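## Task

Move tube B, the green-capped tube sitting in rack RK position C2, into bore C6 of mixer MX and push it fully down. Start mixing with the START key and keep the tube in that bore until the green lamp on top of the mixer turns off. Do not grip or disturb anyone else's tubes; they must stay seated in their bores and wells. Every station must end upright and level on the bench mat. Anything that stays put only because the robot is holding it does not count. At the end, release and move the hand away.

## Robot and tools

Robot: one arm with six revolute joints and a two-finger gripper. In order the joints are waist, shoulder, elbow, wrist pitch, wrist yaw and wrist roll. The arm's base may sit slightly tilted on the table.

Scene frame: origin on the table surface directly under the arm base. +z is up. Looking along +x, +y points to the left. Camera calibration (K, distortion, T_world_to_cam) is given in this frame for cam_high and cam_low. cam_wrist rides on the hand, so its pose is unknown. All three images are 504x504 pixels.

Bench layout: rack RK is closest to the base. Behind it, left to right, stand spectrophotometer SP, magnet block MG, dry block DB, balance BAL and mixer MX. None is fastened, so any of them can be shoved or tipped. On each station, row A is the row nearest its front and column 1 is the leftmost seen from the front. START is a key on the mixer's slanted front face. While a run is going, a green lamp on the mixer top is lit. If the shaking block is touched or bumped during a run, the run aborts and a red lamp lights; press START again. Pressing START mid-run has no effect.

Tool execute_actions. Argument actions is a list holding zero or one item; optional pictures (true/false) controls whether camera images come back.
- Empty list: only reports the current state.
- Motion item: {"rows": [...], "steps": n}. rows holds 1 to 15 rows and steps is 1 to 15 (default 15). Each step lasts 1/30 s. Each row drives one step; if rows run out, the last row is reused.
- Wait item: {"steps": n} with no rows, n up to 300. It returns after n steps counted from the previous result, and your own reply time is included in that count.

Each row has exactly 7 numbers for the single arm. The first six are absolute target joint angles in radians, in the joint order above, on the same scale as the Joint positions line. The seventh is the absolute gripper opening from -1 (closed) to +1 (fully open, pad gap 0.094 m). Stated joint ranges: waist -2.880 to 2.880, shoulder 0.000 to 3.142, elbow 0.000 to 3.019, wrist pitch -1.693 to 1.571, wrist yaw -1.571 to 1.571, wrist roll -2.094 to 2.094. Real ends may differ by up to 0.019 rad. A call is refused, and nothing is sent, if any target goes more than 0.019 rad beyond a stated end and also farther out than that joint currently reads. Targets beyond the real end are clipped to it, and the result may then say "joint sent to its limit" (possibly referring to an earlier motion). Absence of that line does not prove more travel is available.

Speed limits: each step, a joint's applied target is held within a fixed distance of its measured angle (waist 0.264, shoulder 0.32, elbow 0.276, wrist pitch 0.33, wrist yaw 0.186, wrist roll 0.522 rad). If the targets would place the gripper more than 70 mm from where it is, all joints are pulled back proportionally. So large moves take several actions. Very small commands (a few mm) may not move the hand at all.

Between calls the arm keeps heading to the last row sent, until it has nearly stopped, stalls, or a step is HELD. Only a new action makes it travel further or press harder. Fingers still in motion finish moving.

Result lines: Joint positions and Joint velocities give the six joints (rad, rad/s) plus pad gap (m, m/s). grip_measured is the measured opening on the command scale of -1 to 1; it can be biased by about 1 mm throughout a scene. To hold something, command an opening below grip_measured: about 0.03 below for a firm grip, less for a gentler one. Pad force tops out near 50 to 62 N, lower on parts under about 2 mm thick, with a brief spike at contact. HELD marks steps where your row was not fully sent. "joint command not followed" means the clearance check altered or blocked targets; mounting blocks and posts count as arm. Joint torques are total drive outputs, offset, scaled and noisy, not pure contact loads. MOTOR HOT appears from 85 °C; at 100 °C an OVER-TEMPERATURE FAULT drops the arm, so do not hold loads longer than needed. Calibration changes for cameras are listed when they occur.

Tool zoom_image: camera (cam_high, cam_low or cam_wrist) and region [x0, y0, x1, y1] in pixels of that camera's latest image, origin top-left, at most 504x504. Returns a finer crop.

Tool finished_scene: scene is the current scene's number. Ending a reply without any tool call ends everything.

Avoid: dropping tubes, slamming or hard pushing, gripping other tubes, bumping stations out of level, touching the shaking block mid-run, and knocking anything off the table, which ends the scene. Loose objects may get occasional small external nudges. Smooth, economical motion is preferred.

Each tool is called after "Request:" in YAML: its name, and indented under it one key for each argument.

## Session

Request:
execute_actions:
  actions: []

Scene clock: 0.00 s of 9600.00 s.
grip_measured=+1.000
Joint positions: [ 0.998  2.258  1.847 -1.05   0.252  2.02   0.094]
Joint velocities: [-0.015  0.005 -0.007 -0.007  0.051 -0.037  0.   ]
Joint torques (N m, as the arm reports them, + toward a larger angle): no reading

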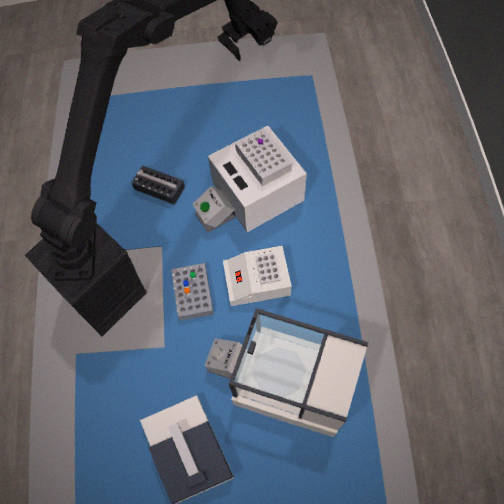

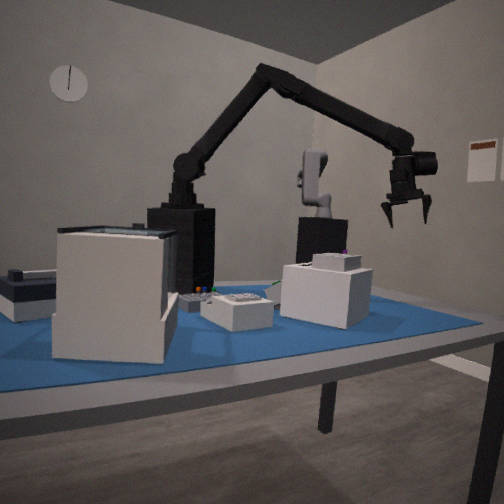

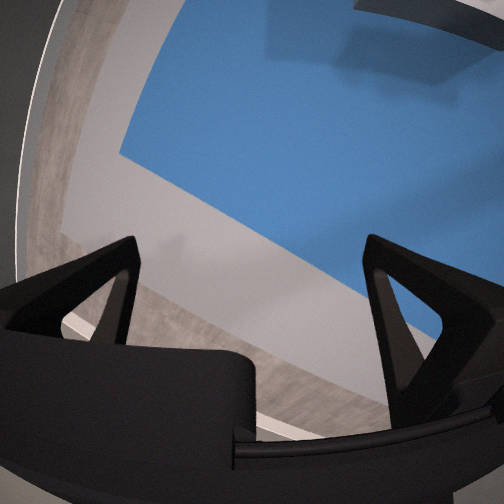

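Request:
zoom_image:
  camera: "cam_high"
  region: [150, 110, 330, 330]

Region (150, 110, 330, 330) of cam_high's 504x504 image, scaled by 2.291, with more detail than that image has; it fills the left 412 columns of this view, and the rest is white.

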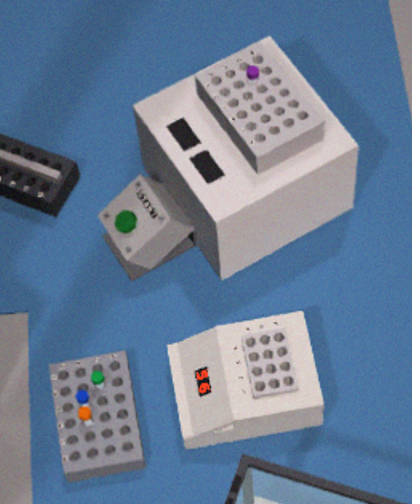

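Request:
execute_actions:
  actions:
    - {"rows":[[1,2.23,1.83,-1.04,0.25,1.95,0.9],[1,2.19,1.8,-1.03,0.24,1.87,0.8],[1,2.14,1.75,-1.01,0.23,1.79,0.7],[1,2.09,1.7,-0.99,0.22,1.71,0.6],[1,2.04,1.65,-0.97,0.21,1.63,0.5],[1,1.99,1.6,-0.95,0.2,1.55,0.4],[1,1.94,1.55,-0.93,0.19,1.47,0.3],[0.99,1.9,1.5,-0.91,0.18,1.39,0.2],[0.98,1.86,1.45,-0.89,0.17,1.31,0.1],[0.97,1.82,1.4,-0.87,0.16,1.23,0],[0.96,1.79,1.35,-0.85,0.15,1.15,-0.1],[0.95,1.76,1.3,-0.83,0.14,1.07,-0.2],[0.94,1.73,1.25,-0.81,0.13,0.99,-0.3],[0.93,1.7,1.2,-0.79,0.12,0.91,-0.36],[0.92,1.68,1.15,-0.77,0.11,0.83,-0.36]]}
  pictures: false

Request:
execute_actions:
  actions:
    - {"rows":[[0.9,1.66,1.1,-0.75,0.1,0.76,-0.36],[0.87,1.64,1.05,-0.73,0.09,0.69,-0.36],[0.84,1.62,1.0,-0.71,0.08,0.62,-0.36],[0.81,1.6,0.95,-0.69,0.073,0.55,-0.36],[0.78,1.585,0.9,-0.67,0.073,0.48,-0.36],[0.75,1.57,0.85,-0.65,0.073,0.41,-0.36],[0.72,1.555,0.8,-0.63,0.073,0.34,-0.36],[0.69,1.54,0.75,-0.61,0.073,0.27,-0.36],[0.66,1.53,0.7,-0.59,0.073,0.2,-0.36],[0.63,1.52,0.65,-0.57,0.073,0.14,-0.36],[0.6,1.51,0.6,-0.55,0.073,0.08,-0.36],[0.57,1.5,0.56,-0.53,0.073,0.04,-0.36],[0.54,1.5,0.52,-0.52,0.073,0,-0.36],[0.51,1.5,0.49,-0.51,0.073,0,-0.36],[0.48,1.5,0.46,-0.5,0.073,0,-0.36]]}
  pictures: false

Request:
execute_actions:
  actions:
    - {"rows":[[0.45,1.51,0.45,-0.49,0.073,0,-0.36],[0.42,1.52,0.44,-0.48,0.073,0,-0.36],[0.39,1.535,0.43,-0.465,0.073,0,-0.36],[0.36,1.55,0.425,-0.45,0.073,0,-0.36],[0.33,1.565,0.42,-0.43,0.073,0,-0.36],[0.3,1.58,0.415,-0.41,0.073,0,-0.36],[0.27,1.6,0.41,-0.39,0.073,0,-0.36],[0.24,1.62,0.405,-0.37,0.073,0,-0.36],[0.21,1.64,0.4,-0.35,0.073,0,-0.36],[0.18,1.66,0.4,-0.33,0.073,0,-0.36],[0.16,1.68,0.395,-0.31,0.073,0,-0.36],[0.145,1.695,0.394,-0.29,0.073,0,-0.36],[0.135,1.71,0.394,-0.27,0.073,0,-0.36],[0.125,1.72,0.394,-0.255,0.073,0,-0.36],[0.12,1.728,0.394,-0.242,0.073,0,-0.36]]}
  pictures: false

Request:
execute_actions:
  actions:
    - {"steps":15}

Scene clock: 15.73 s of 9600.00 s.
grip_measured=-0.351
Joint positions: [ 0.966  1.707  1.241 -0.825  0.119  1.17   0.03 ]
Joint velocities: [-0.357 -1.314 -1.248  0.618 -0.212 -2.264 -0.017]
Joint torques (N m, as the arm reports them, + toward a larger angle): [ -2.15 -12.15   7.76   0.88   0.    -0.07]
Steps of this call (steps 1 to 457: nothing new was sent; steps 458 to 472: all 15 steps of this action). Readings (joint positions):
458: [0.998 2.258 1.845 -1.050 0.252 2.010]
459: [0.998 2.252 1.834 -1.046 0.247 1.986]
461: [0.998 2.215 1.768 -1.023 0.229 1.907]
465: [0.998 2.067 1.578 -0.975 0.193 1.700]
472: the state above

Scene clock: 16.23 s of 9600.00 s.
grip_measured=-0.358
Joint positions: [ 0.53   1.529  0.5   -0.548  0.076  0.185  0.03 ]
Joint velocities: [-0.943 -0.171 -1.16   0.256  0.007 -1.15  -0.001]
Joint torques (N m, as the arm reports them, + toward a larger angle): [  0.57 -12.32   7.42   1.04  -0.11  -0.08]
Steps of this call (steps 1 to 15: all 15 steps of this action). Readings (joint positions):
1: [0.953 1.666 1.196 -0.804 0.109 1.092]
2: [0.936 1.633 1.150 -0.781 0.099 1.015]
4: [0.892 1.589 1.062 -0.746 0.083 0.883]
8: [0.777 1.567 0.876 -0.674 0.077 0.634]
15: the state above

Scene clock: 16.73 s of 9600.00 s.
grip_measured=-0.358
Joint positions: [ 0.137  1.709  0.4   -0.287  0.074  0.017  0.03 ]
Joint velocities: [-0.278  0.396 -0.066  0.418 -0.022 -0.11  -0.001]
Joint torques (N m, as the arm reports them, + toward a larger angle): [ -1.16 -10.62   2.14   0.41  -0.08  -0.08]
Steps of this call (steps 1 to 15: all 15 steps of this action). Readings (joint positions):
1: [0.498 1.526 0.465 -0.540 0.076 0.151]
2: [0.470 1.525 0.440 -0.533 0.076 0.123]
4: [0.416 1.530 0.413 -0.510 0.075 0.082]
8: [0.303 1.575 0.408 -0.424 0.074 0.040]
15: the state above

Scene clock: 17.23 s of 9600.00 s.
grip_measured=-0.358
Joint positions: [ 0.128  1.731  0.394 -0.258  0.074  0.011  0.03 ]
Joint velocities: [ 0.005  0.015 -0.007 -0.007 -0.095 -0.037 -0.001]
Joint torques (N m, as the arm reports them, + toward a larger angle): [ -1.65 -10.44   2.07   0.55  -0.07  -0.07]
Steps of this call (steps 1 to 15: the robot went on to your last target). Readings (joint positions):
1: [0.131 1.721 0.398 -0.276 0.074 0.016]
2: [0.128 1.728 0.396 -0.270 0.074 0.015]
4: [0.128 1.731 0.395 -0.264 0.074 0.014]
8: [0.128 1.731 0.394 -0.259 0.074 0.012]
15: the state above

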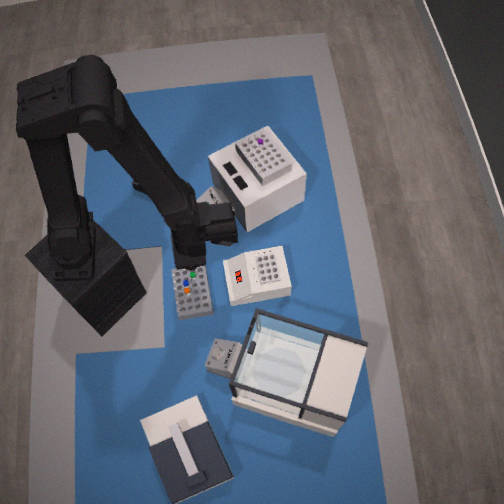

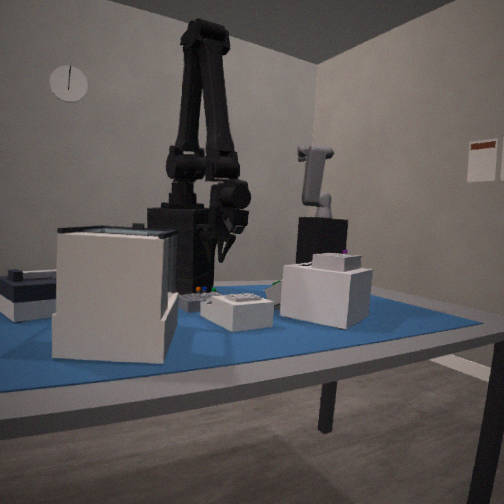

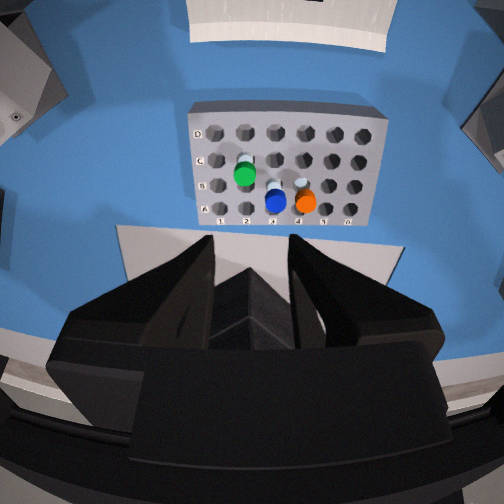

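Request:
execute_actions:
  actions:
    - {"rows":[[0.135,1.745,0.4,-0.23,0.073,0,-0.4],[0.14,1.76,0.405,-0.217,0.073,0,-0.43],[0.145,1.78,0.41,-0.2,0.073,0,-0.46],[0.15,1.8,0.413,-0.183,0.073,0,-0.48],[0.151,1.82,0.416,-0.166,0.073,0,-0.48],[0.151,1.84,0.419,-0.149,0.073,0,-0.48],[0.151,1.86,0.422,-0.132,0.073,0,-0.48],[0.151,1.88,0.426,-0.115,0.073,0,-0.48],[0.151,1.9,0.43,-0.098,0.073,0,-0.48],[0.151,1.92,0.434,-0.081,0.073,0,-0.48],[0.151,1.935,0.437,-0.068,0.073,0,-0.48],[0.151,1.943,0.438,-0.061,0.073,0,-0.48]]}
  pictures: false

Request:
execute_actions:
  actions:
    - {"steps":8}

Scene clock: 22.30 s of 9600.00 s.
grip_measured=-0.478
Joint positions: [ 0.135  1.946  0.432 -0.083  0.074  0.01   0.025]
Joint velocities: [-0.005  0.044 -0.002  0.085 -0.066  0.037  0.   ]
Joint torques (N m, as the arm reports them, + toward a larger angle): [  0.64 -11.99   1.24   0.48  -0.08  -0.07]
Steps of this call (steps 1 to 15: the robot went on to your last target; steps 16 to 137: nothing new was sent; steps 138 to 152: all 15 steps of this action). Readings (joint positions):
138: [0.128 1.731 0.394 -0.256 0.074 0.011]
139: [0.128 1.734 0.394 -0.250 0.074 0.011]
141: [0.128 1.752 0.396 -0.226 0.074 0.011]
145: [0.134 1.833 0.409 -0.162 0.074 0.011]
152: the state above

Scene clock: 22.57 s of 9600.00 s.
grip_measured=-0.478
Joint positions: [ 0.135  1.947  0.432 -0.078  0.074  0.01   0.025]
Joint velocities: [ 0.005 -0.005 -0.012 -0.022  0.007 -0.081  0.   ]
Joint torques (N m, as the arm reports them, + toward a larger angle): [  0.69 -11.96   1.14   0.59  -0.08  -0.09]
Steps of this call (steps 1 to 8: the robot went on to your last target). Readings (joint positions):
1: [0.135 1.947 0.432 -0.081 0.074 0.010]
2: [0.135 1.947 0.432 -0.080 0.074 0.010]
4: [0.135 1.947 0.432 -0.078 0.074 0.010]
8: the state above

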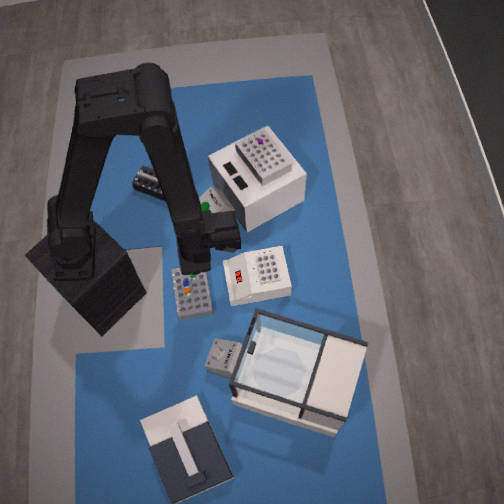

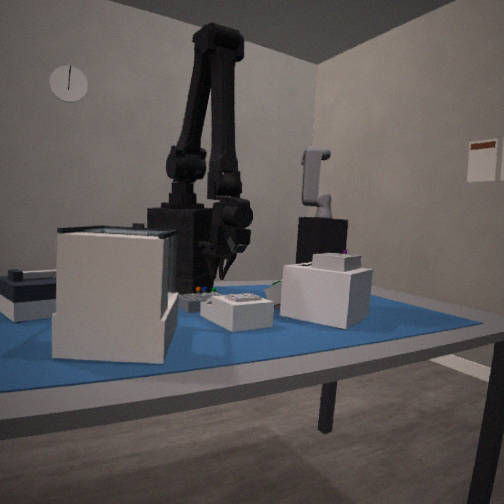

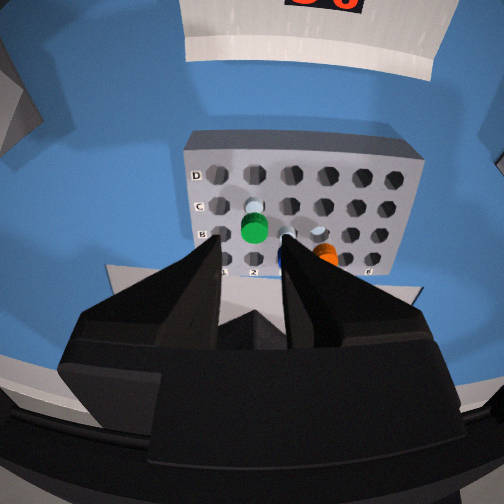

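Request:
execute_actions:
  actions:
    - {"rows":[[0.13,1.955,0.43,-0.055,0.073,0,-0.48],[0.125,1.965,0.43,-0.045,0.073,0,-0.48],[0.12,1.975,0.43,-0.035,0.073,0,-0.48],[0.117,1.985,0.43,-0.025,0.073,0,-0.48],[0.117,1.995,0.43,-0.015,0.073,0,-0.48],[0.117,2.005,0.43,-0.005,0.073,0,-0.48],[0.117,2.015,0.43,0.005,0.073,0,-0.48],[0.117,2.022,0.43,0.014,0.073,0,-0.48]]}

Scene clock: 27.00 s of 9600.00 s.
grip_measured=-0.478
Joint positions: [ 0.133  2.021  0.432 -0.004  0.074  0.01   0.025]
Joint velocities: [ 0.005 -0.005 -0.002  0.037  0.139 -0.007  0.001]
Joint torques (N m, as the arm reports them, + toward a larger angle): [ -1.92 -10.93  -0.24   0.63  -0.07  -0.07]
Steps of this call (steps 1 to 15: the robot went on to your last target; steps 16 to 118: nothing new was sent; steps 119 to 133: all 15 steps of this action). Readings (joint positions):
119: [0.135 1.947 0.432 -0.077 0.074 0.010]
120: [0.135 1.948 0.432 -0.073 0.074 0.010]
122: [0.135 1.956 0.432 -0.057 0.074 0.010]
126: [0.133 1.995 0.432 -0.019 0.074 0.010]
133: the state above

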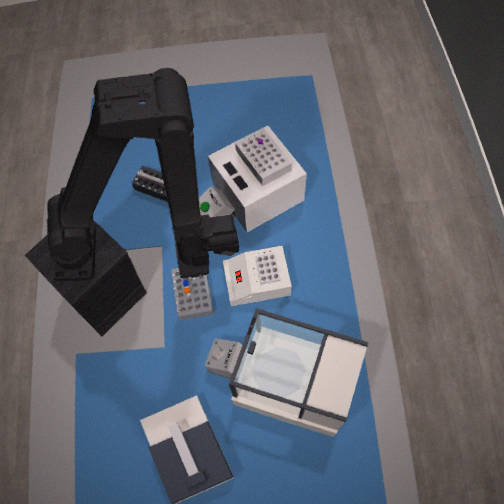

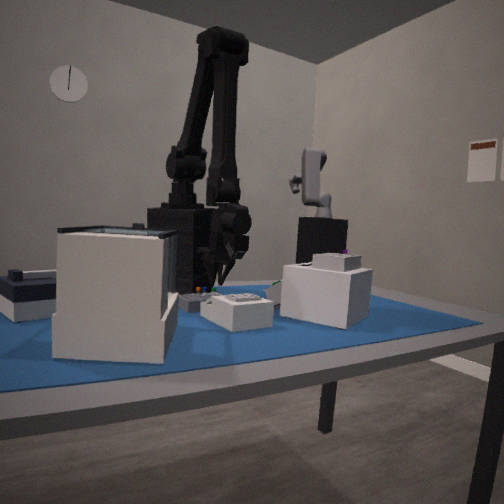

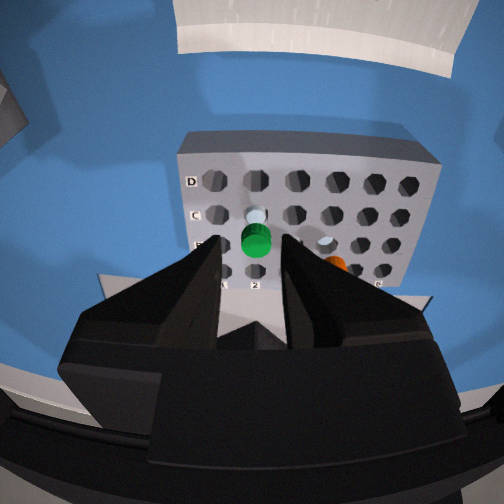

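Request:
execute_actions:
  actions:
    - {"rows":[[0.11,2.022,0.425,0.02,0.073,0,-0.48],[0.105,2.03,0.423,0.03,0.073,0,-0.48],[0.105,2.04,0.423,0.04,0.073,0,-0.48],[0.105,2.05,0.423,0.05,0.073,0,-0.48],[0.105,2.06,0.423,0.06,0.073,0,-0.48],[0.105,2.07,0.423,0.07,0.073,0,-0.48],[0.105,2.08,0.423,0.08,0.073,0,-0.48],[0.105,2.09,0.423,0.088,0.073,0,-0.48]]}

Scene clock: 29.67 s of 9600.00 s.
grip_measured=-0.478
Joint positions: [0.119 2.089 0.431 0.07  0.074 0.01  0.025]
Joint velocities: [-0.005 -0.015 -0.012  0.037  0.022 -0.037 -0.   ]
Joint torques (N m, as the arm reports them, + toward a larger angle): [ -1.93 -11.63  -1.12   0.51  -0.06  -0.06]
Steps of this call (steps 1 to 15: the robot went on to your last target; steps 16 to 65: nothing new was sent; steps 66 to 80: all 15 steps of this action). Readings (joint positions):
66: [0.133 2.021 0.432 -0.002 0.074 0.010]
67: [0.130 2.021 0.432 0.002 0.074 0.010]
69: [0.124 2.025 0.431 0.017 0.074 0.010]
73: [0.119 2.059 0.431 0.056 0.074 0.010]
80: the state above

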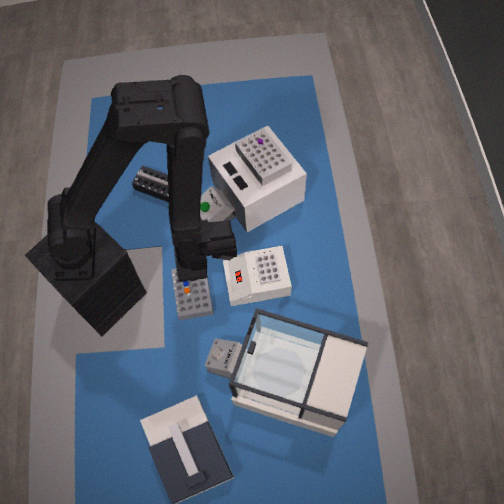

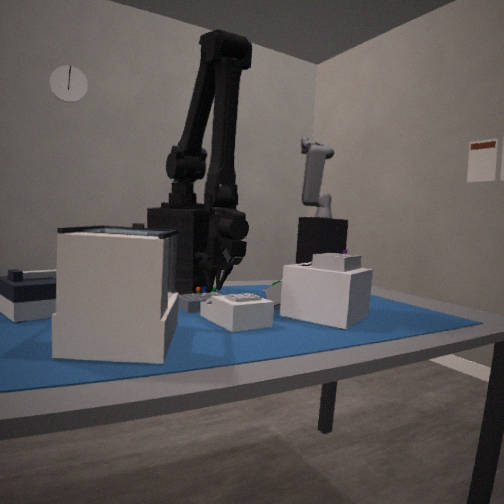

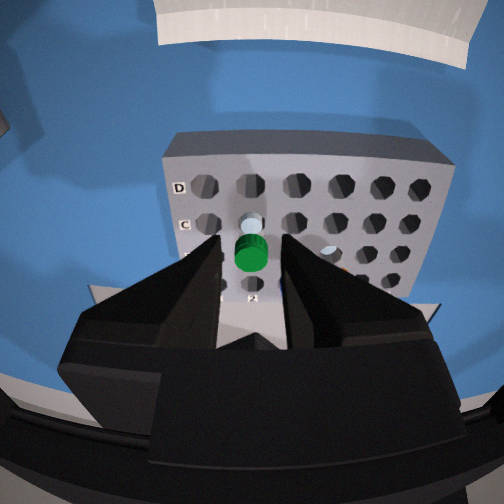

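Request:
execute_actions:
  actions:
    - {"rows":[[0.115,2.1,0.431,0.095,0.073,0,-0.48],[0.115,2.11,0.431,0.102,0.073,0,-0.48],[0.115,2.115,0.431,0.11,0.073,0,-0.48],[0.115,2.115,0.431,0.116,0.073,0,-0.48]],"steps":12}

Scene clock: 31.83 s of 9600.00 s.
grip_measured=-0.478
Joint positions: [0.119 2.108 0.431 0.099 0.074 0.01  0.025]
Joint velocities: [-0.024  0.005 -0.002 -0.007  0.022  0.037 -0.   ]
Joint torques (N m, as the arm reports them, + toward a larger angle): [ -0.94 -11.29  -0.73   0.61  -0.07  -0.08]
Steps of this call (steps 1 to 15: the robot went on to your last target; steps 16 to 53: nothing new was sent; steps 54 to 65: all 12 steps of this action). Readings (joint positions):
54: [0.119 2.089 0.431 0.073 0.074 0.010]
55: [0.119 2.090 0.431 0.076 0.074 0.010]
57: [0.119 2.097 0.431 0.089 0.074 0.010]
61: [0.119 2.108 0.431 0.097 0.074 0.010]
65: the state above

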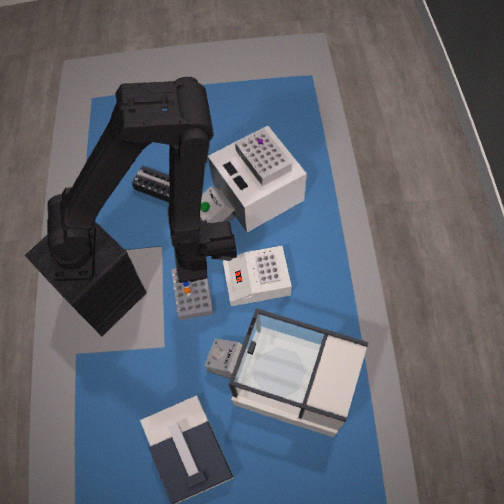

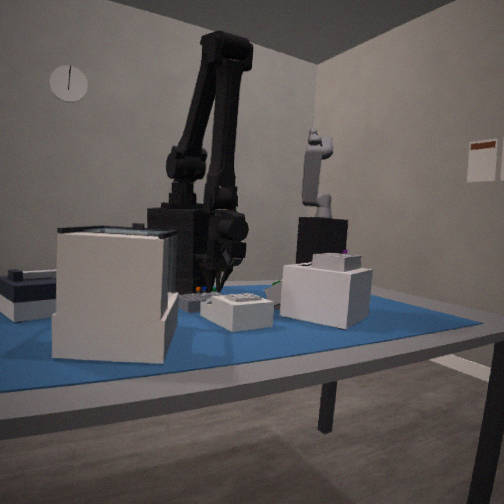

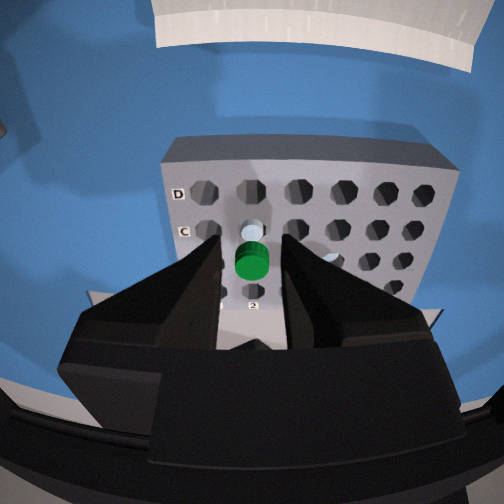

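Request:
execute_actions:
  actions:
    - {"rows":[[0.115,2.125,0.431,0.116,0.073,0,-0.5],[0.115,2.13,0.431,0.116,0.073,0,-0.53],[0.115,2.13,0.431,0.116,0.073,0,-0.56],[0.115,2.13,0.431,0.116,0.073,0,-0.59],[0.115,2.13,0.431,0.116,0.073,0,-0.62],[0.115,2.13,0.431,0.116,0.073,0,-0.65],[0.115,2.13,0.431,0.116,0.073,0,-0.68],[0.115,2.13,0.431,0.116,0.073,0,-0.71],[0.115,2.13,0.431,0.116,0.073,0,-0.74],[0.115,2.13,0.431,0.116,0.073,0,-0.77],[0.115,2.13,0.431,0.116,0.073,0,-0.8]]}

Scene clock: 35.07 s of 9600.00 s.
grip_measured=-0.776
Joint positions: [0.119 2.123 0.431 0.1   0.074 0.01  0.011]
Joint velocities: [-0.015 -0.005  0.002  0.002  0.037 -0.022 -0.001]
Joint torques (N m, as the arm reports them, + toward a larger angle): [ -0.91 -11.43  -0.78   0.58  -0.08  -0.07]
Steps of this call (steps 1 to 15: the robot went on to your last target; steps 16 to 82: nothing new was sent; steps 83 to 97: all 15 steps of this action). Readings (joint positions):
83: [0.119 2.109 0.431 0.099 0.074 0.010]
84: [0.119 2.110 0.431 0.099 0.074 0.010]
86: [0.119 2.116 0.431 0.100 0.074 0.010]
90: [0.119 2.123 0.431 0.100 0.074 0.010]
97: the state above

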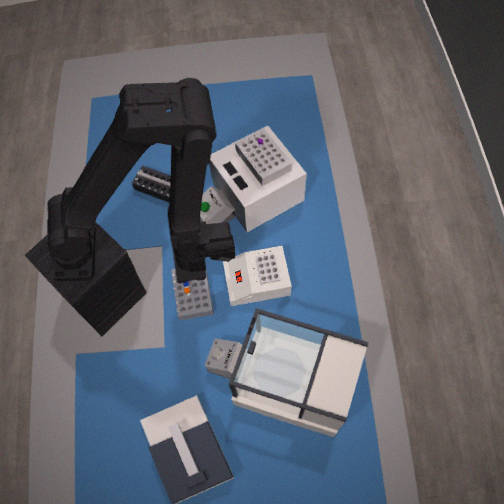

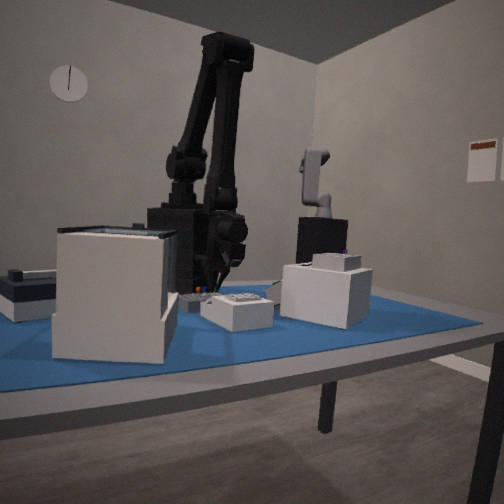

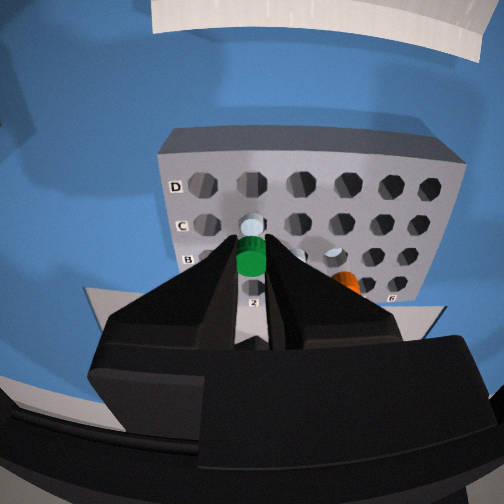

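Request:
execute_actions:
  actions:
    - {"rows":[[0.125,2.115,0.425,0.085,0.073,0,-0.81],[0.128,2.105,0.422,0.072,0.073,0,-0.81],[0.13,2.095,0.421,0.062,0.073,0,-0.81],[0.132,2.083,0.42,0.051,0.073,0,-0.81],[0.133,2.071,0.419,0.04,0.073,0,-0.81],[0.134,2.059,0.418,0.029,0.073,0,-0.81],[0.135,2.047,0.417,0.018,0.073,0,-0.81],[0.136,2.035,0.416,0.007,0.073,0,-0.81],[0.137,2.023,0.415,-0.004,0.073,0,-0.81],[0.138,2.011,0.414,-0.015,0.073,0,-0.81],[0.139,1.999,0.413,-0.026,0.073,0,-0.81],[0.14,1.987,0.412,-0.037,0.073,0,-0.81],[0.141,1.975,0.411,-0.048,0.073,0,-0.81],[0.142,1.963,0.41,-0.059,0.073,0,-0.81],[0.143,1.951,0.409,-0.07,0.073,0,-0.81]]}

Scene clock: 38.73 s of 9600.00 s.
grip_measured=-0.776
Joint positions: [ 0.125  1.986  0.417 -0.035  0.074  0.01   0.011]
Joint velocities: [ 0.034 -0.376 -0.017 -0.315  0.022 -0.051 -0.001]
Joint torques (N m, as the arm reports them, + toward a larger angle): [  1.29 -12.94  -0.23  -0.52  -0.06  -0.08]
Steps of this call (steps 1 to 15: the robot went on to your last target; steps 16 to 95: nothing new was sent; steps 96 to 110: all 15 steps of this action). Readings (joint positions):
96: [0.119 2.123 0.431 0.100 0.074 0.010]
97: [0.119 2.123 0.431 0.097 0.074 0.010]
99: [0.119 2.118 0.431 0.084 0.074 0.010]
103: [0.120 2.078 0.429 0.042 0.074 0.010]
110: the state above

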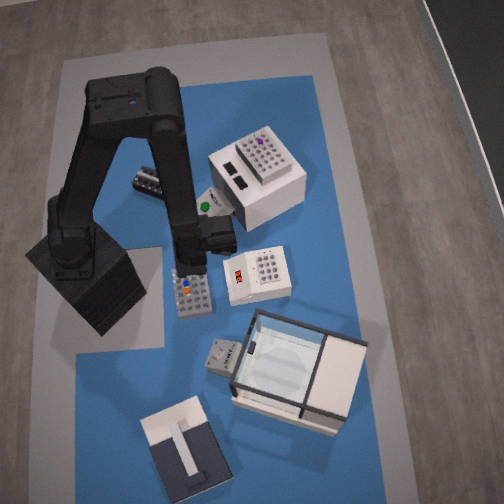

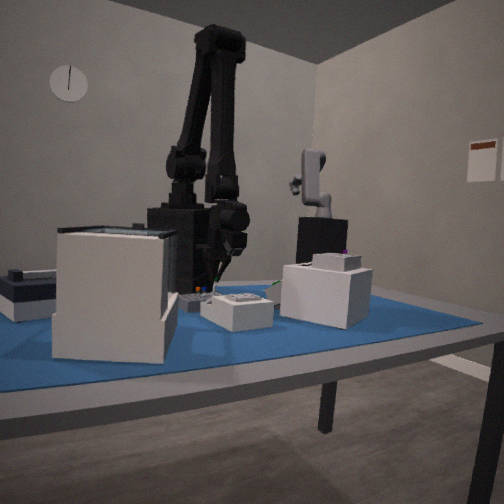

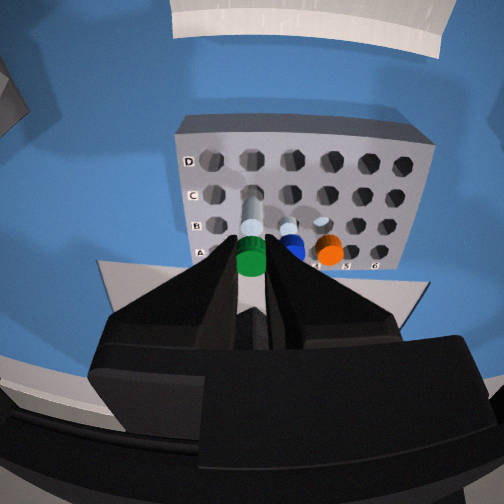

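Request:
execute_actions:
  actions:
    - {"rows":[[0.143,1.935,0.409,-0.085,0.073,0,-0.81],[0.143,1.915,0.409,-0.105,0.073,0,-0.81],[0.143,1.89,0.409,-0.13,0.073,0,-0.81],[0.143,1.86,0.409,-0.16,0.073,0,-0.81],[0.143,1.83,0.409,-0.19,0.073,0,-0.81],[0.143,1.8,0.41,-0.22,0.073,0,-0.81],[0.15,1.765,0.415,-0.26,0.073,0,-0.81],[0.16,1.73,0.42,-0.3,0.073,0,-0.81],[0.17,1.695,0.425,-0.34,0.073,0,-0.81],[0.18,1.66,0.43,-0.38,0.073,0,-0.81],[0.19,1.625,0.435,-0.42,0.073,0,-0.81],[0.2,1.59,0.44,-0.46,0.073,0,-0.81],[0.21,1.555,0.45,-0.505,0.073,0,-0.81],[0.225,1.525,0.465,-0.55,0.073,0,-0.81],[0.24,1.5,0.48,-0.59,0.073,0,-0.81]]}
  pictures: false

Request:
execute_actions:
  actions:
    - {"rows":[[0.255,1.48,0.5,-0.63,0.073,0,-0.81],[0.27,1.46,0.525,-0.67,0.073,0,-0.81],[0.285,1.445,0.55,-0.71,0.073,0,-0.81],[0.3,1.43,0.58,-0.75,0.073,0,-0.81],[0.315,1.42,0.61,-0.79,0.073,0,-0.81],[0.33,1.415,0.64,-0.825,0.073,0,-0.81],[0.345,1.415,0.67,-0.855,0.073,0,-0.81],[0.36,1.42,0.7,-0.88,0.073,0,-0.81],[0.375,1.43,0.73,-0.9,0.073,0,-0.81],[0.39,1.44,0.76,-0.92,0.073,0,-0.81],[0.405,1.455,0.79,-0.935,0.07,0,-0.81],[0.42,1.47,0.82,-0.95,0.068,0,-0.81],[0.435,1.49,0.85,-0.96,0.066,0,-0.81],[0.45,1.51,0.88,-0.97,0.064,0,-0.81],[0.46,1.535,0.91,-0.975,0.062,0,-0.81]]}
  pictures: false

Request:
execute_actions:
  actions:
    - {"rows":[[0.47,1.56,0.94,-0.98,0.062,0,-0.81],[0.478,1.585,0.97,-0.98,0.062,0,-0.81],[0.485,1.61,1.0,-0.98,0.062,0,-0.81],[0.49,1.635,1.025,-0.98,0.062,0,-0.81],[0.495,1.66,1.05,-0.975,0.062,0,-0.81],[0.498,1.685,1.075,-0.97,0.062,0,-0.81],[0.5,1.71,1.1,-0.965,0.062,0,-0.81],[0.5,1.735,1.12,-0.96,0.062,0,-0.81],[0.5,1.76,1.14,-0.955,0.062,0,-0.81],[0.5,1.78,1.16,-0.95,0.062,0,-0.81],[0.5,1.8,1.175,-0.945,0.062,0,-0.81],[0.5,1.815,1.187,-0.94,0.062,0,-0.81],[0.5,1.83,1.197,-0.935,0.062,0,-0.81],[0.5,1.84,1.203,-0.93,0.062,0,-0.81],[0.5,1.845,1.205,-0.925,0.062,0,-0.81]]}
  pictures: false

Request:
execute_actions:
  actions:
    - {"steps":15}

Scene clock: 54.67 s of 9600.00 s.
grip_measured=-0.776
Joint positions: [ 0.2    1.553  0.436 -0.497  0.074  0.01   0.011]
Joint velocities: [ 0.396 -0.904  0.232 -1.233 -0.022 -0.022 -0.001]
Joint torques (N m, as the arm reports them, + toward a larger angle): [ 0.62 -9.57  6.53 -0.08 -0.07 -0.09]
Steps of this call (steps 1 to 30: the robot went on to your last target; steps 31 to 463: nothing new was sent; steps 464 to 478: all 15 steps of this action). Readings (joint positions):
464: [0.127 1.958 0.415 -0.058 0.074 0.010]
465: [0.127 1.954 0.415 -0.067 0.074 0.010]
467: [0.127 1.932 0.414 -0.103 0.074 0.010]
471: [0.130 1.815 0.411 -0.220 0.074 0.010]
478: the state above

Scene clock: 55.17 s of 9600.00 s.
grip_measured=-0.776
Joint positions: [ 0.422  1.475  0.829 -0.942  0.066  0.01   0.011]
Joint velocities: [ 0.396  0.552  0.901 -0.286 -0.066 -0.081 -0.   ]
Joint torques (N m, as the arm reports them, + toward a larger angle): [ 0.62 -9.79  9.51 -0.41 -0.14 -0.09]
Steps of this call (steps 1 to 15: all 15 steps of this action). Readings (joint positions):
1: [0.215 1.524 0.447 -0.539 0.074 0.010]
2: [0.229 1.499 0.460 -0.581 0.074 0.010]
4: [0.259 1.461 0.498 -0.663 0.074 0.010]
8: [0.319 1.426 0.611 -0.810 0.074 0.010]
15: the state above

Scene clock: 55.67 s of 9600.00 s.
grip_measured=-0.776
Joint positions: [ 0.49   1.831  1.158 -0.946  0.064  0.01   0.011]
Joint velocities: [-0.005  0.357  0.168  0.129 -0.066  0.022 -0.   ]
Joint torques (N m, as the arm reports them, + toward a larger angle): [  0.89 -19.31  10.05   0.46  -0.12  -0.09]
Steps of this call (steps 1 to 15: all 15 steps of this action). Readings (joint positions):
1: [0.436 1.496 0.860 -0.950 0.065 0.010]
2: [0.448 1.520 0.890 -0.957 0.064 0.010]
4: [0.468 1.574 0.948 -0.962 0.064 0.010]
8: [0.488 1.684 1.049 -0.962 0.064 0.010]
15: the state above

Scene clock: 56.17 s of 9600.00 s.
grip_measured=-0.776
Joint positions: [ 0.49   1.851  1.164 -0.939  0.064  0.01   0.011]
Joint velocities: [-0.015 -0.015  0.002 -0.002 -0.095  0.051 -0.001]
Joint torques (N m, as the arm reports them, + toward a larger angle): [  0.85 -18.31  10.46   0.48  -0.12  -0.08]
Steps of this call (steps 1 to 15: the robot went on to your last target). Readings (joint positions):
1: [0.490 1.841 1.162 -0.941 0.064 0.010]
2: [0.490 1.847 1.163 -0.939 0.064 0.010]
4: [0.490 1.851 1.163 -0.939 0.064 0.010]
8: [0.490 1.851 1.164 -0.939 0.064 0.010]
15: the state above

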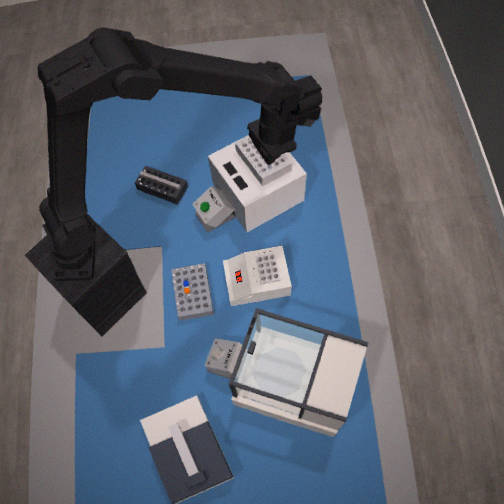

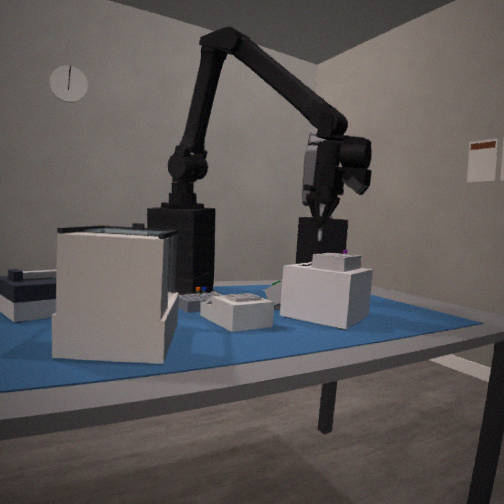

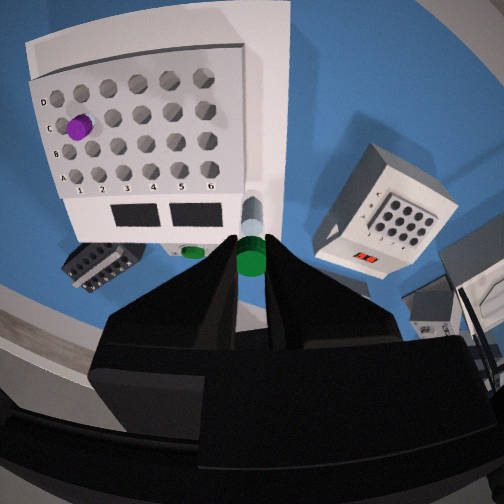

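Request:
execute_actions:
  actions:
    - {"rows":[[0.505,1.855,1.21,-0.922,0.062,0,-0.81],[0.512,1.865,1.216,-0.918,0.062,0,-0.81],[0.519,1.875,1.222,-0.913,0.062,0,-0.81],[0.526,1.885,1.228,-0.908,0.062,0,-0.81],[0.533,1.895,1.234,-0.903,0.062,0,-0.81],[0.539,1.905,1.24,-0.898,0.062,0,-0.81],[0.544,1.915,1.246,-0.893,0.062,0,-0.81],[0.548,1.925,1.252,-0.888,0.062,0,-0.81],[0.548,1.935,1.257,-0.882,0.062,0,-0.81],[0.548,1.943,1.261,-0.876,0.062,0,-0.81],[0.548,1.95,1.263,-0.87,0.062,0,-0.81]]}
  pictures: false

Request:
execute_actions:
  actions:
    - {"steps":6}

Scene clock: 61.17 s of 9600.00 s.
grip_measured=-0.776
Joint positions: [ 0.542  1.949  1.225 -0.886  0.063  0.01   0.011]
Joint velocities: [ 0.005  0.103 -0.002  0.007  0.022  0.022 -0.   ]
Joint torques (N m, as the arm reports them, + toward a larger angle): [  1.25 -19.65   9.92   0.48  -0.1   -0.07]
Steps of this call (steps 1 to 15: the robot went on to your last target; steps 16 to 135: nothing new was sent; steps 136 to 150: all 15 steps of this action). Readings (joint positions):
136: [0.490 1.851 1.164 -0.939 0.064 0.010]
137: [0.490 1.852 1.165 -0.938 0.064 0.010]
139: [0.493 1.857 1.171 -0.935 0.064 0.010]
143: [0.514 1.890 1.202 -0.915 0.064 0.010]
150: the state above

Scene clock: 61.37 s of 9600.00 s.
grip_measured=-0.776
Joint positions: [ 0.542  1.952  1.225 -0.886  0.063  0.01   0.011]
Joint velocities: [ 0.005 -0.015 -0.017  0.012 -0.007  0.007 -0.   ]
Joint torques (N m, as the arm reports them, + toward a larger angle): [  0.82 -19.56   9.96   0.73  -0.08  -0.07]
Steps of this call (steps 1 to 6: the robot went on to your last target). Readings (joint positions):
1: [0.542 1.952 1.225 -0.886 0.063 0.010]
2: [0.542 1.952 1.225 -0.886 0.063 0.010]
4: [0.542 1.952 1.225 -0.886 0.063 0.010]
6: the state above

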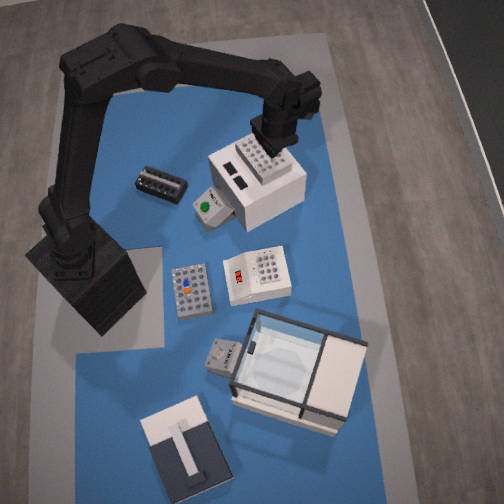

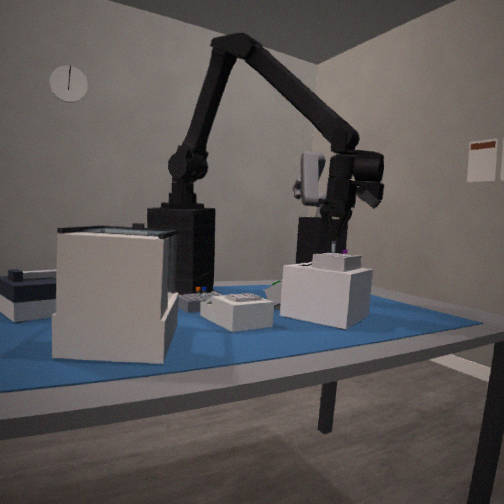

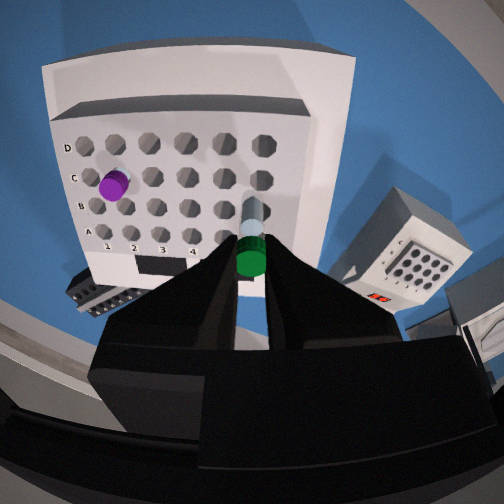

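Request:
execute_actions:
  actions:
    - {"rows":[[0.535,1.95,1.26,-0.868,0.062,0,-0.81],[0.528,1.95,1.26,-0.864,0.062,0,-0.81],[0.522,1.956,1.26,-0.86,0.062,0,-0.81],[0.517,1.962,1.26,-0.856,0.062,0,-0.81],[0.517,1.968,1.26,-0.852,0.062,0,-0.81],[0.517,1.972,1.26,-0.848,0.062,0,-0.81]]}

Request:
zoom_image:
  camera: "cam_wrist"
  region: [190, 140, 310, 260]

Scene clock: 64.97 s of 9600.00 s.
grip_measured=-0.776
Joint positions: [ 0.531  1.963  1.225 -0.865  0.063  0.01   0.011]
Joint velocities: [ 0.005 -0.005  0.002  0.017  0.022 -0.022  0.   ]
Joint torques (N m, as the arm reports them, + toward a larger angle): [ -1.07 -18.66   9.73   0.73  -0.09  -0.07]
Steps of this call (steps 1 to 15: the robot went on to your last target; steps 16 to 93: nothing new was sent; steps 94 to 108: all 15 steps of this action). Readings (joint positions):
94: [0.542 1.952 1.225 -0.886 0.063 0.010]
95: [0.542 1.952 1.225 -0.885 0.063 0.010]
97: [0.541 1.952 1.225 -0.880 0.063 0.010]
101: [0.535 1.956 1.225 -0.867 0.063 0.010]
108: the state above

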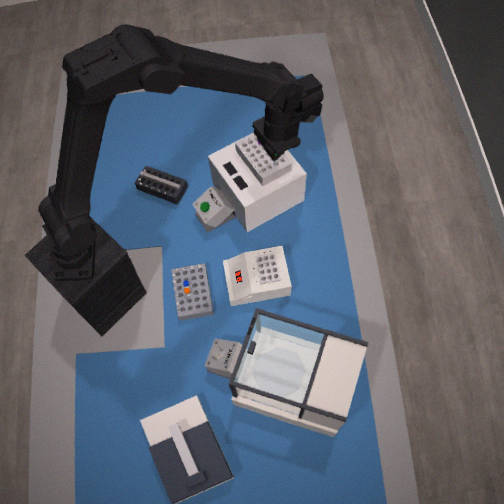

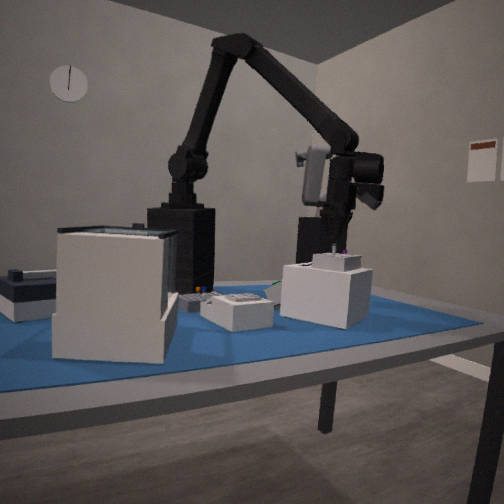

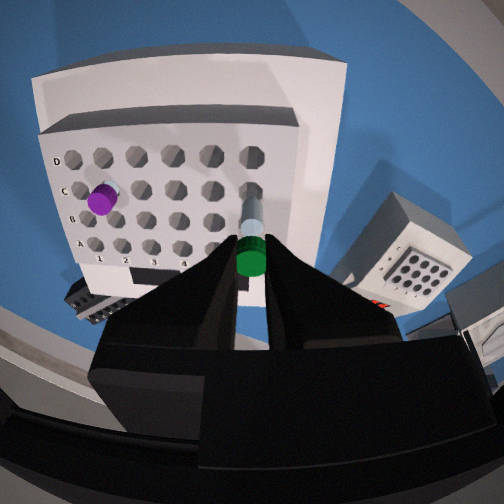

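Region (190, 140, 310, 260) of cam_wrist's 504x504 image, scaled by 4.200, with more detail than that image has.

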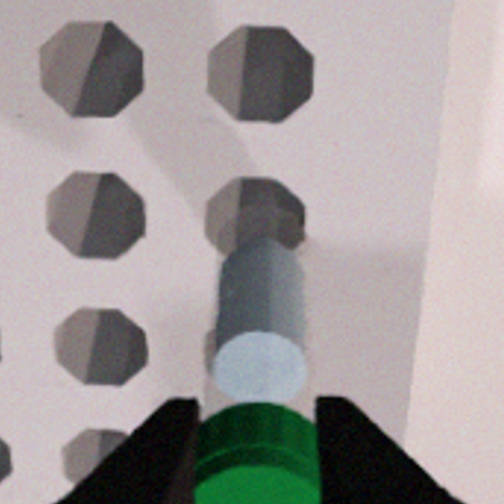

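Request:
execute_actions:
  actions:
    - {"rows":[[0.525,1.976,1.26,-0.845,0.062,0,-0.81],[0.525,1.98,1.26,-0.842,0.062,0,-0.81]],"steps":12}

Request:
zoom_image:
  camera: "cam_wrist"
  region: [190, 140, 310, 260]

Scene clock: 68.80 s of 9600.00 s.
grip_measured=-0.776
Joint positions: [ 0.531  1.963  1.225 -0.862  0.063  0.01   0.011]
Joint velocities: [-0.005 -0.005  0.022 -0.002 -0.051 -0.11  -0.001]
Joint torques (N m, as the arm reports them, + toward a larger angle): [ -0.27 -17.67   9.71   0.79  -0.1   -0.07]
Steps of this call (steps 1 to 15: the robot went on to your last target; steps 16 to 103: nothing new was sent; steps 104 to 115: all 12 steps of this action). Readings (joint positions):
104: [0.531 1.963 1.225 -0.865 0.063 0.010]
105: [0.531 1.963 1.225 -0.863 0.063 0.010]
107: [0.531 1.963 1.225 -0.862 0.063 0.010]
111: [0.531 1.963 1.225 -0.862 0.063 0.010]
115: the state above

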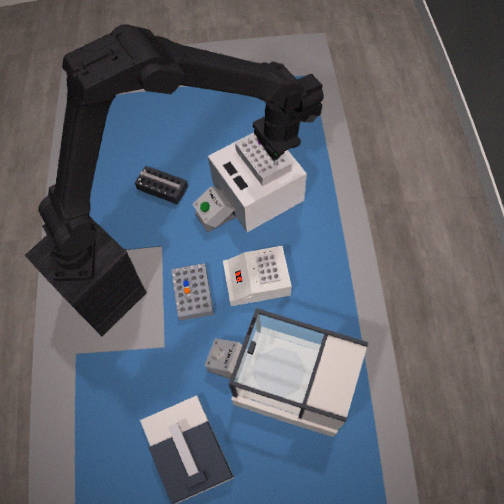

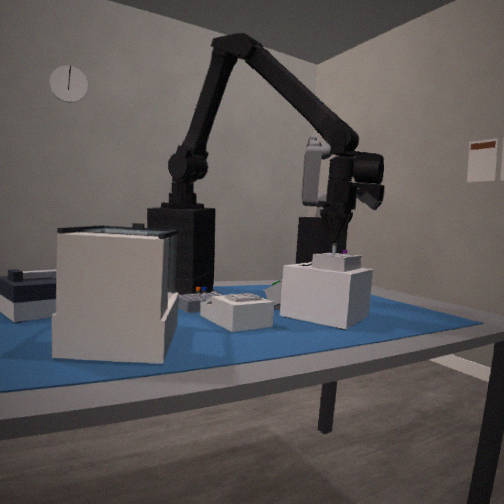

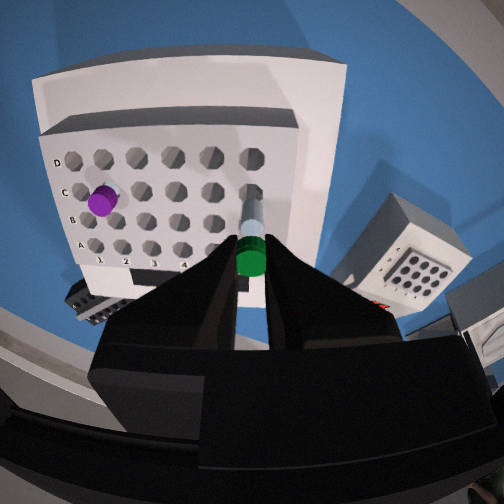

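Region (190, 140, 310, 260) of cam_wrist's 504x504 image, scaled by 4.200, with more detail than that image has.

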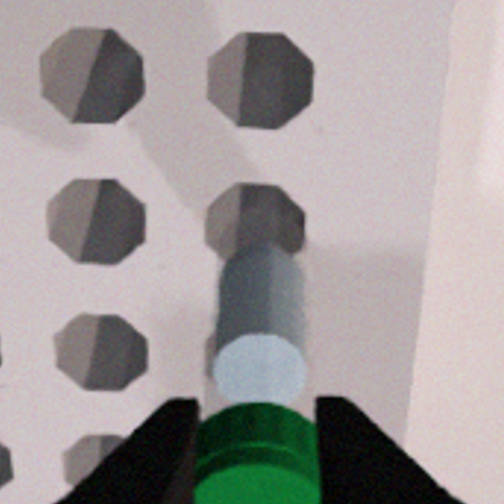

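Request:
execute_actions:
  actions:
    - {"rows":[[0.525,1.98,1.26,-0.842,0.058,0,-0.81],[0.525,1.98,1.26,-0.842,0.058,0,-0.81],[0.525,1.98,1.26,-0.842,0.058,0,-0.81],[0.525,1.985,1.26,-0.841,0.058,0,-0.81],[0.525,1.99,1.26,-0.84,0.058,0,-0.81],[0.525,1.994,1.26,-0.838,0.058,0,-0.81]]}

Request:
zoom_image:
  camera: "cam_wrist"
  region: [190, 140, 310, 260]

Scene clock: 73.47 s of 9600.00 s.
grip_measured=-0.776
Joint positions: [ 0.531  1.965  1.227 -0.862  0.063  0.01   0.011]
Joint velocities: [ 0.005  0.005 -0.007  0.002 -0.081  0.051 -0.   ]
Joint torques (N m, as the arm reports them, + toward a larger angle): [ -0.07 -16.81   9.53   0.85  -0.21  -0.08]
Steps of this call (steps 1 to 15: the robot went on to your last target; steps 16 to 125: nothing new was sent; steps 126 to 140: all 15 steps of this action). Readings (joint positions):
126: [0.531 1.963 1.225 -0.862 0.063 0.010]
127: [0.531 1.963 1.225 -0.862 0.063 0.010]
129: [0.531 1.963 1.225 -0.862 0.063 0.010]
133: [0.531 1.965 1.227 -0.862 0.063 0.010]
140: the state above

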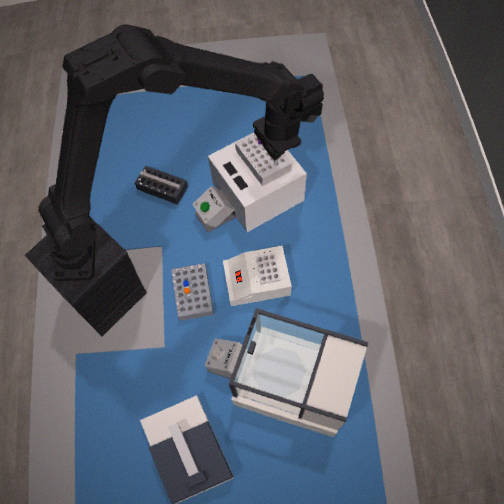

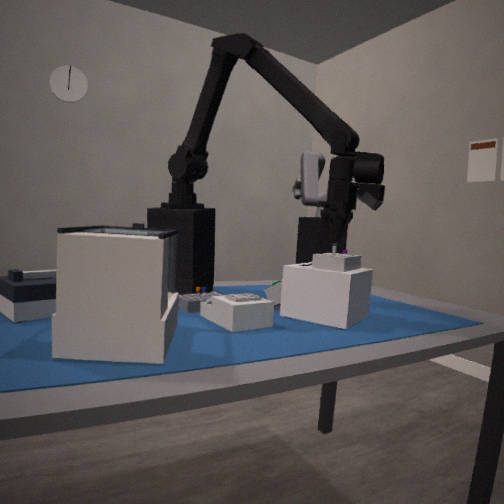

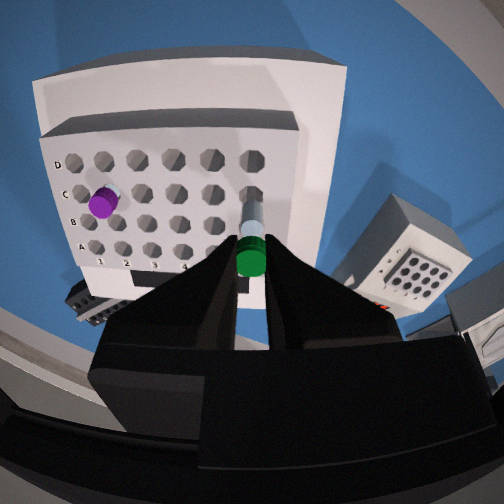

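Region (190, 140, 310, 260) of cam_wrist's 504x504 image, scaled by 4.200, with more detail than that image has.

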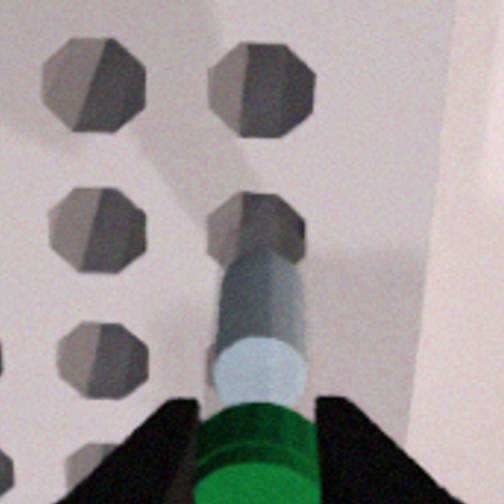

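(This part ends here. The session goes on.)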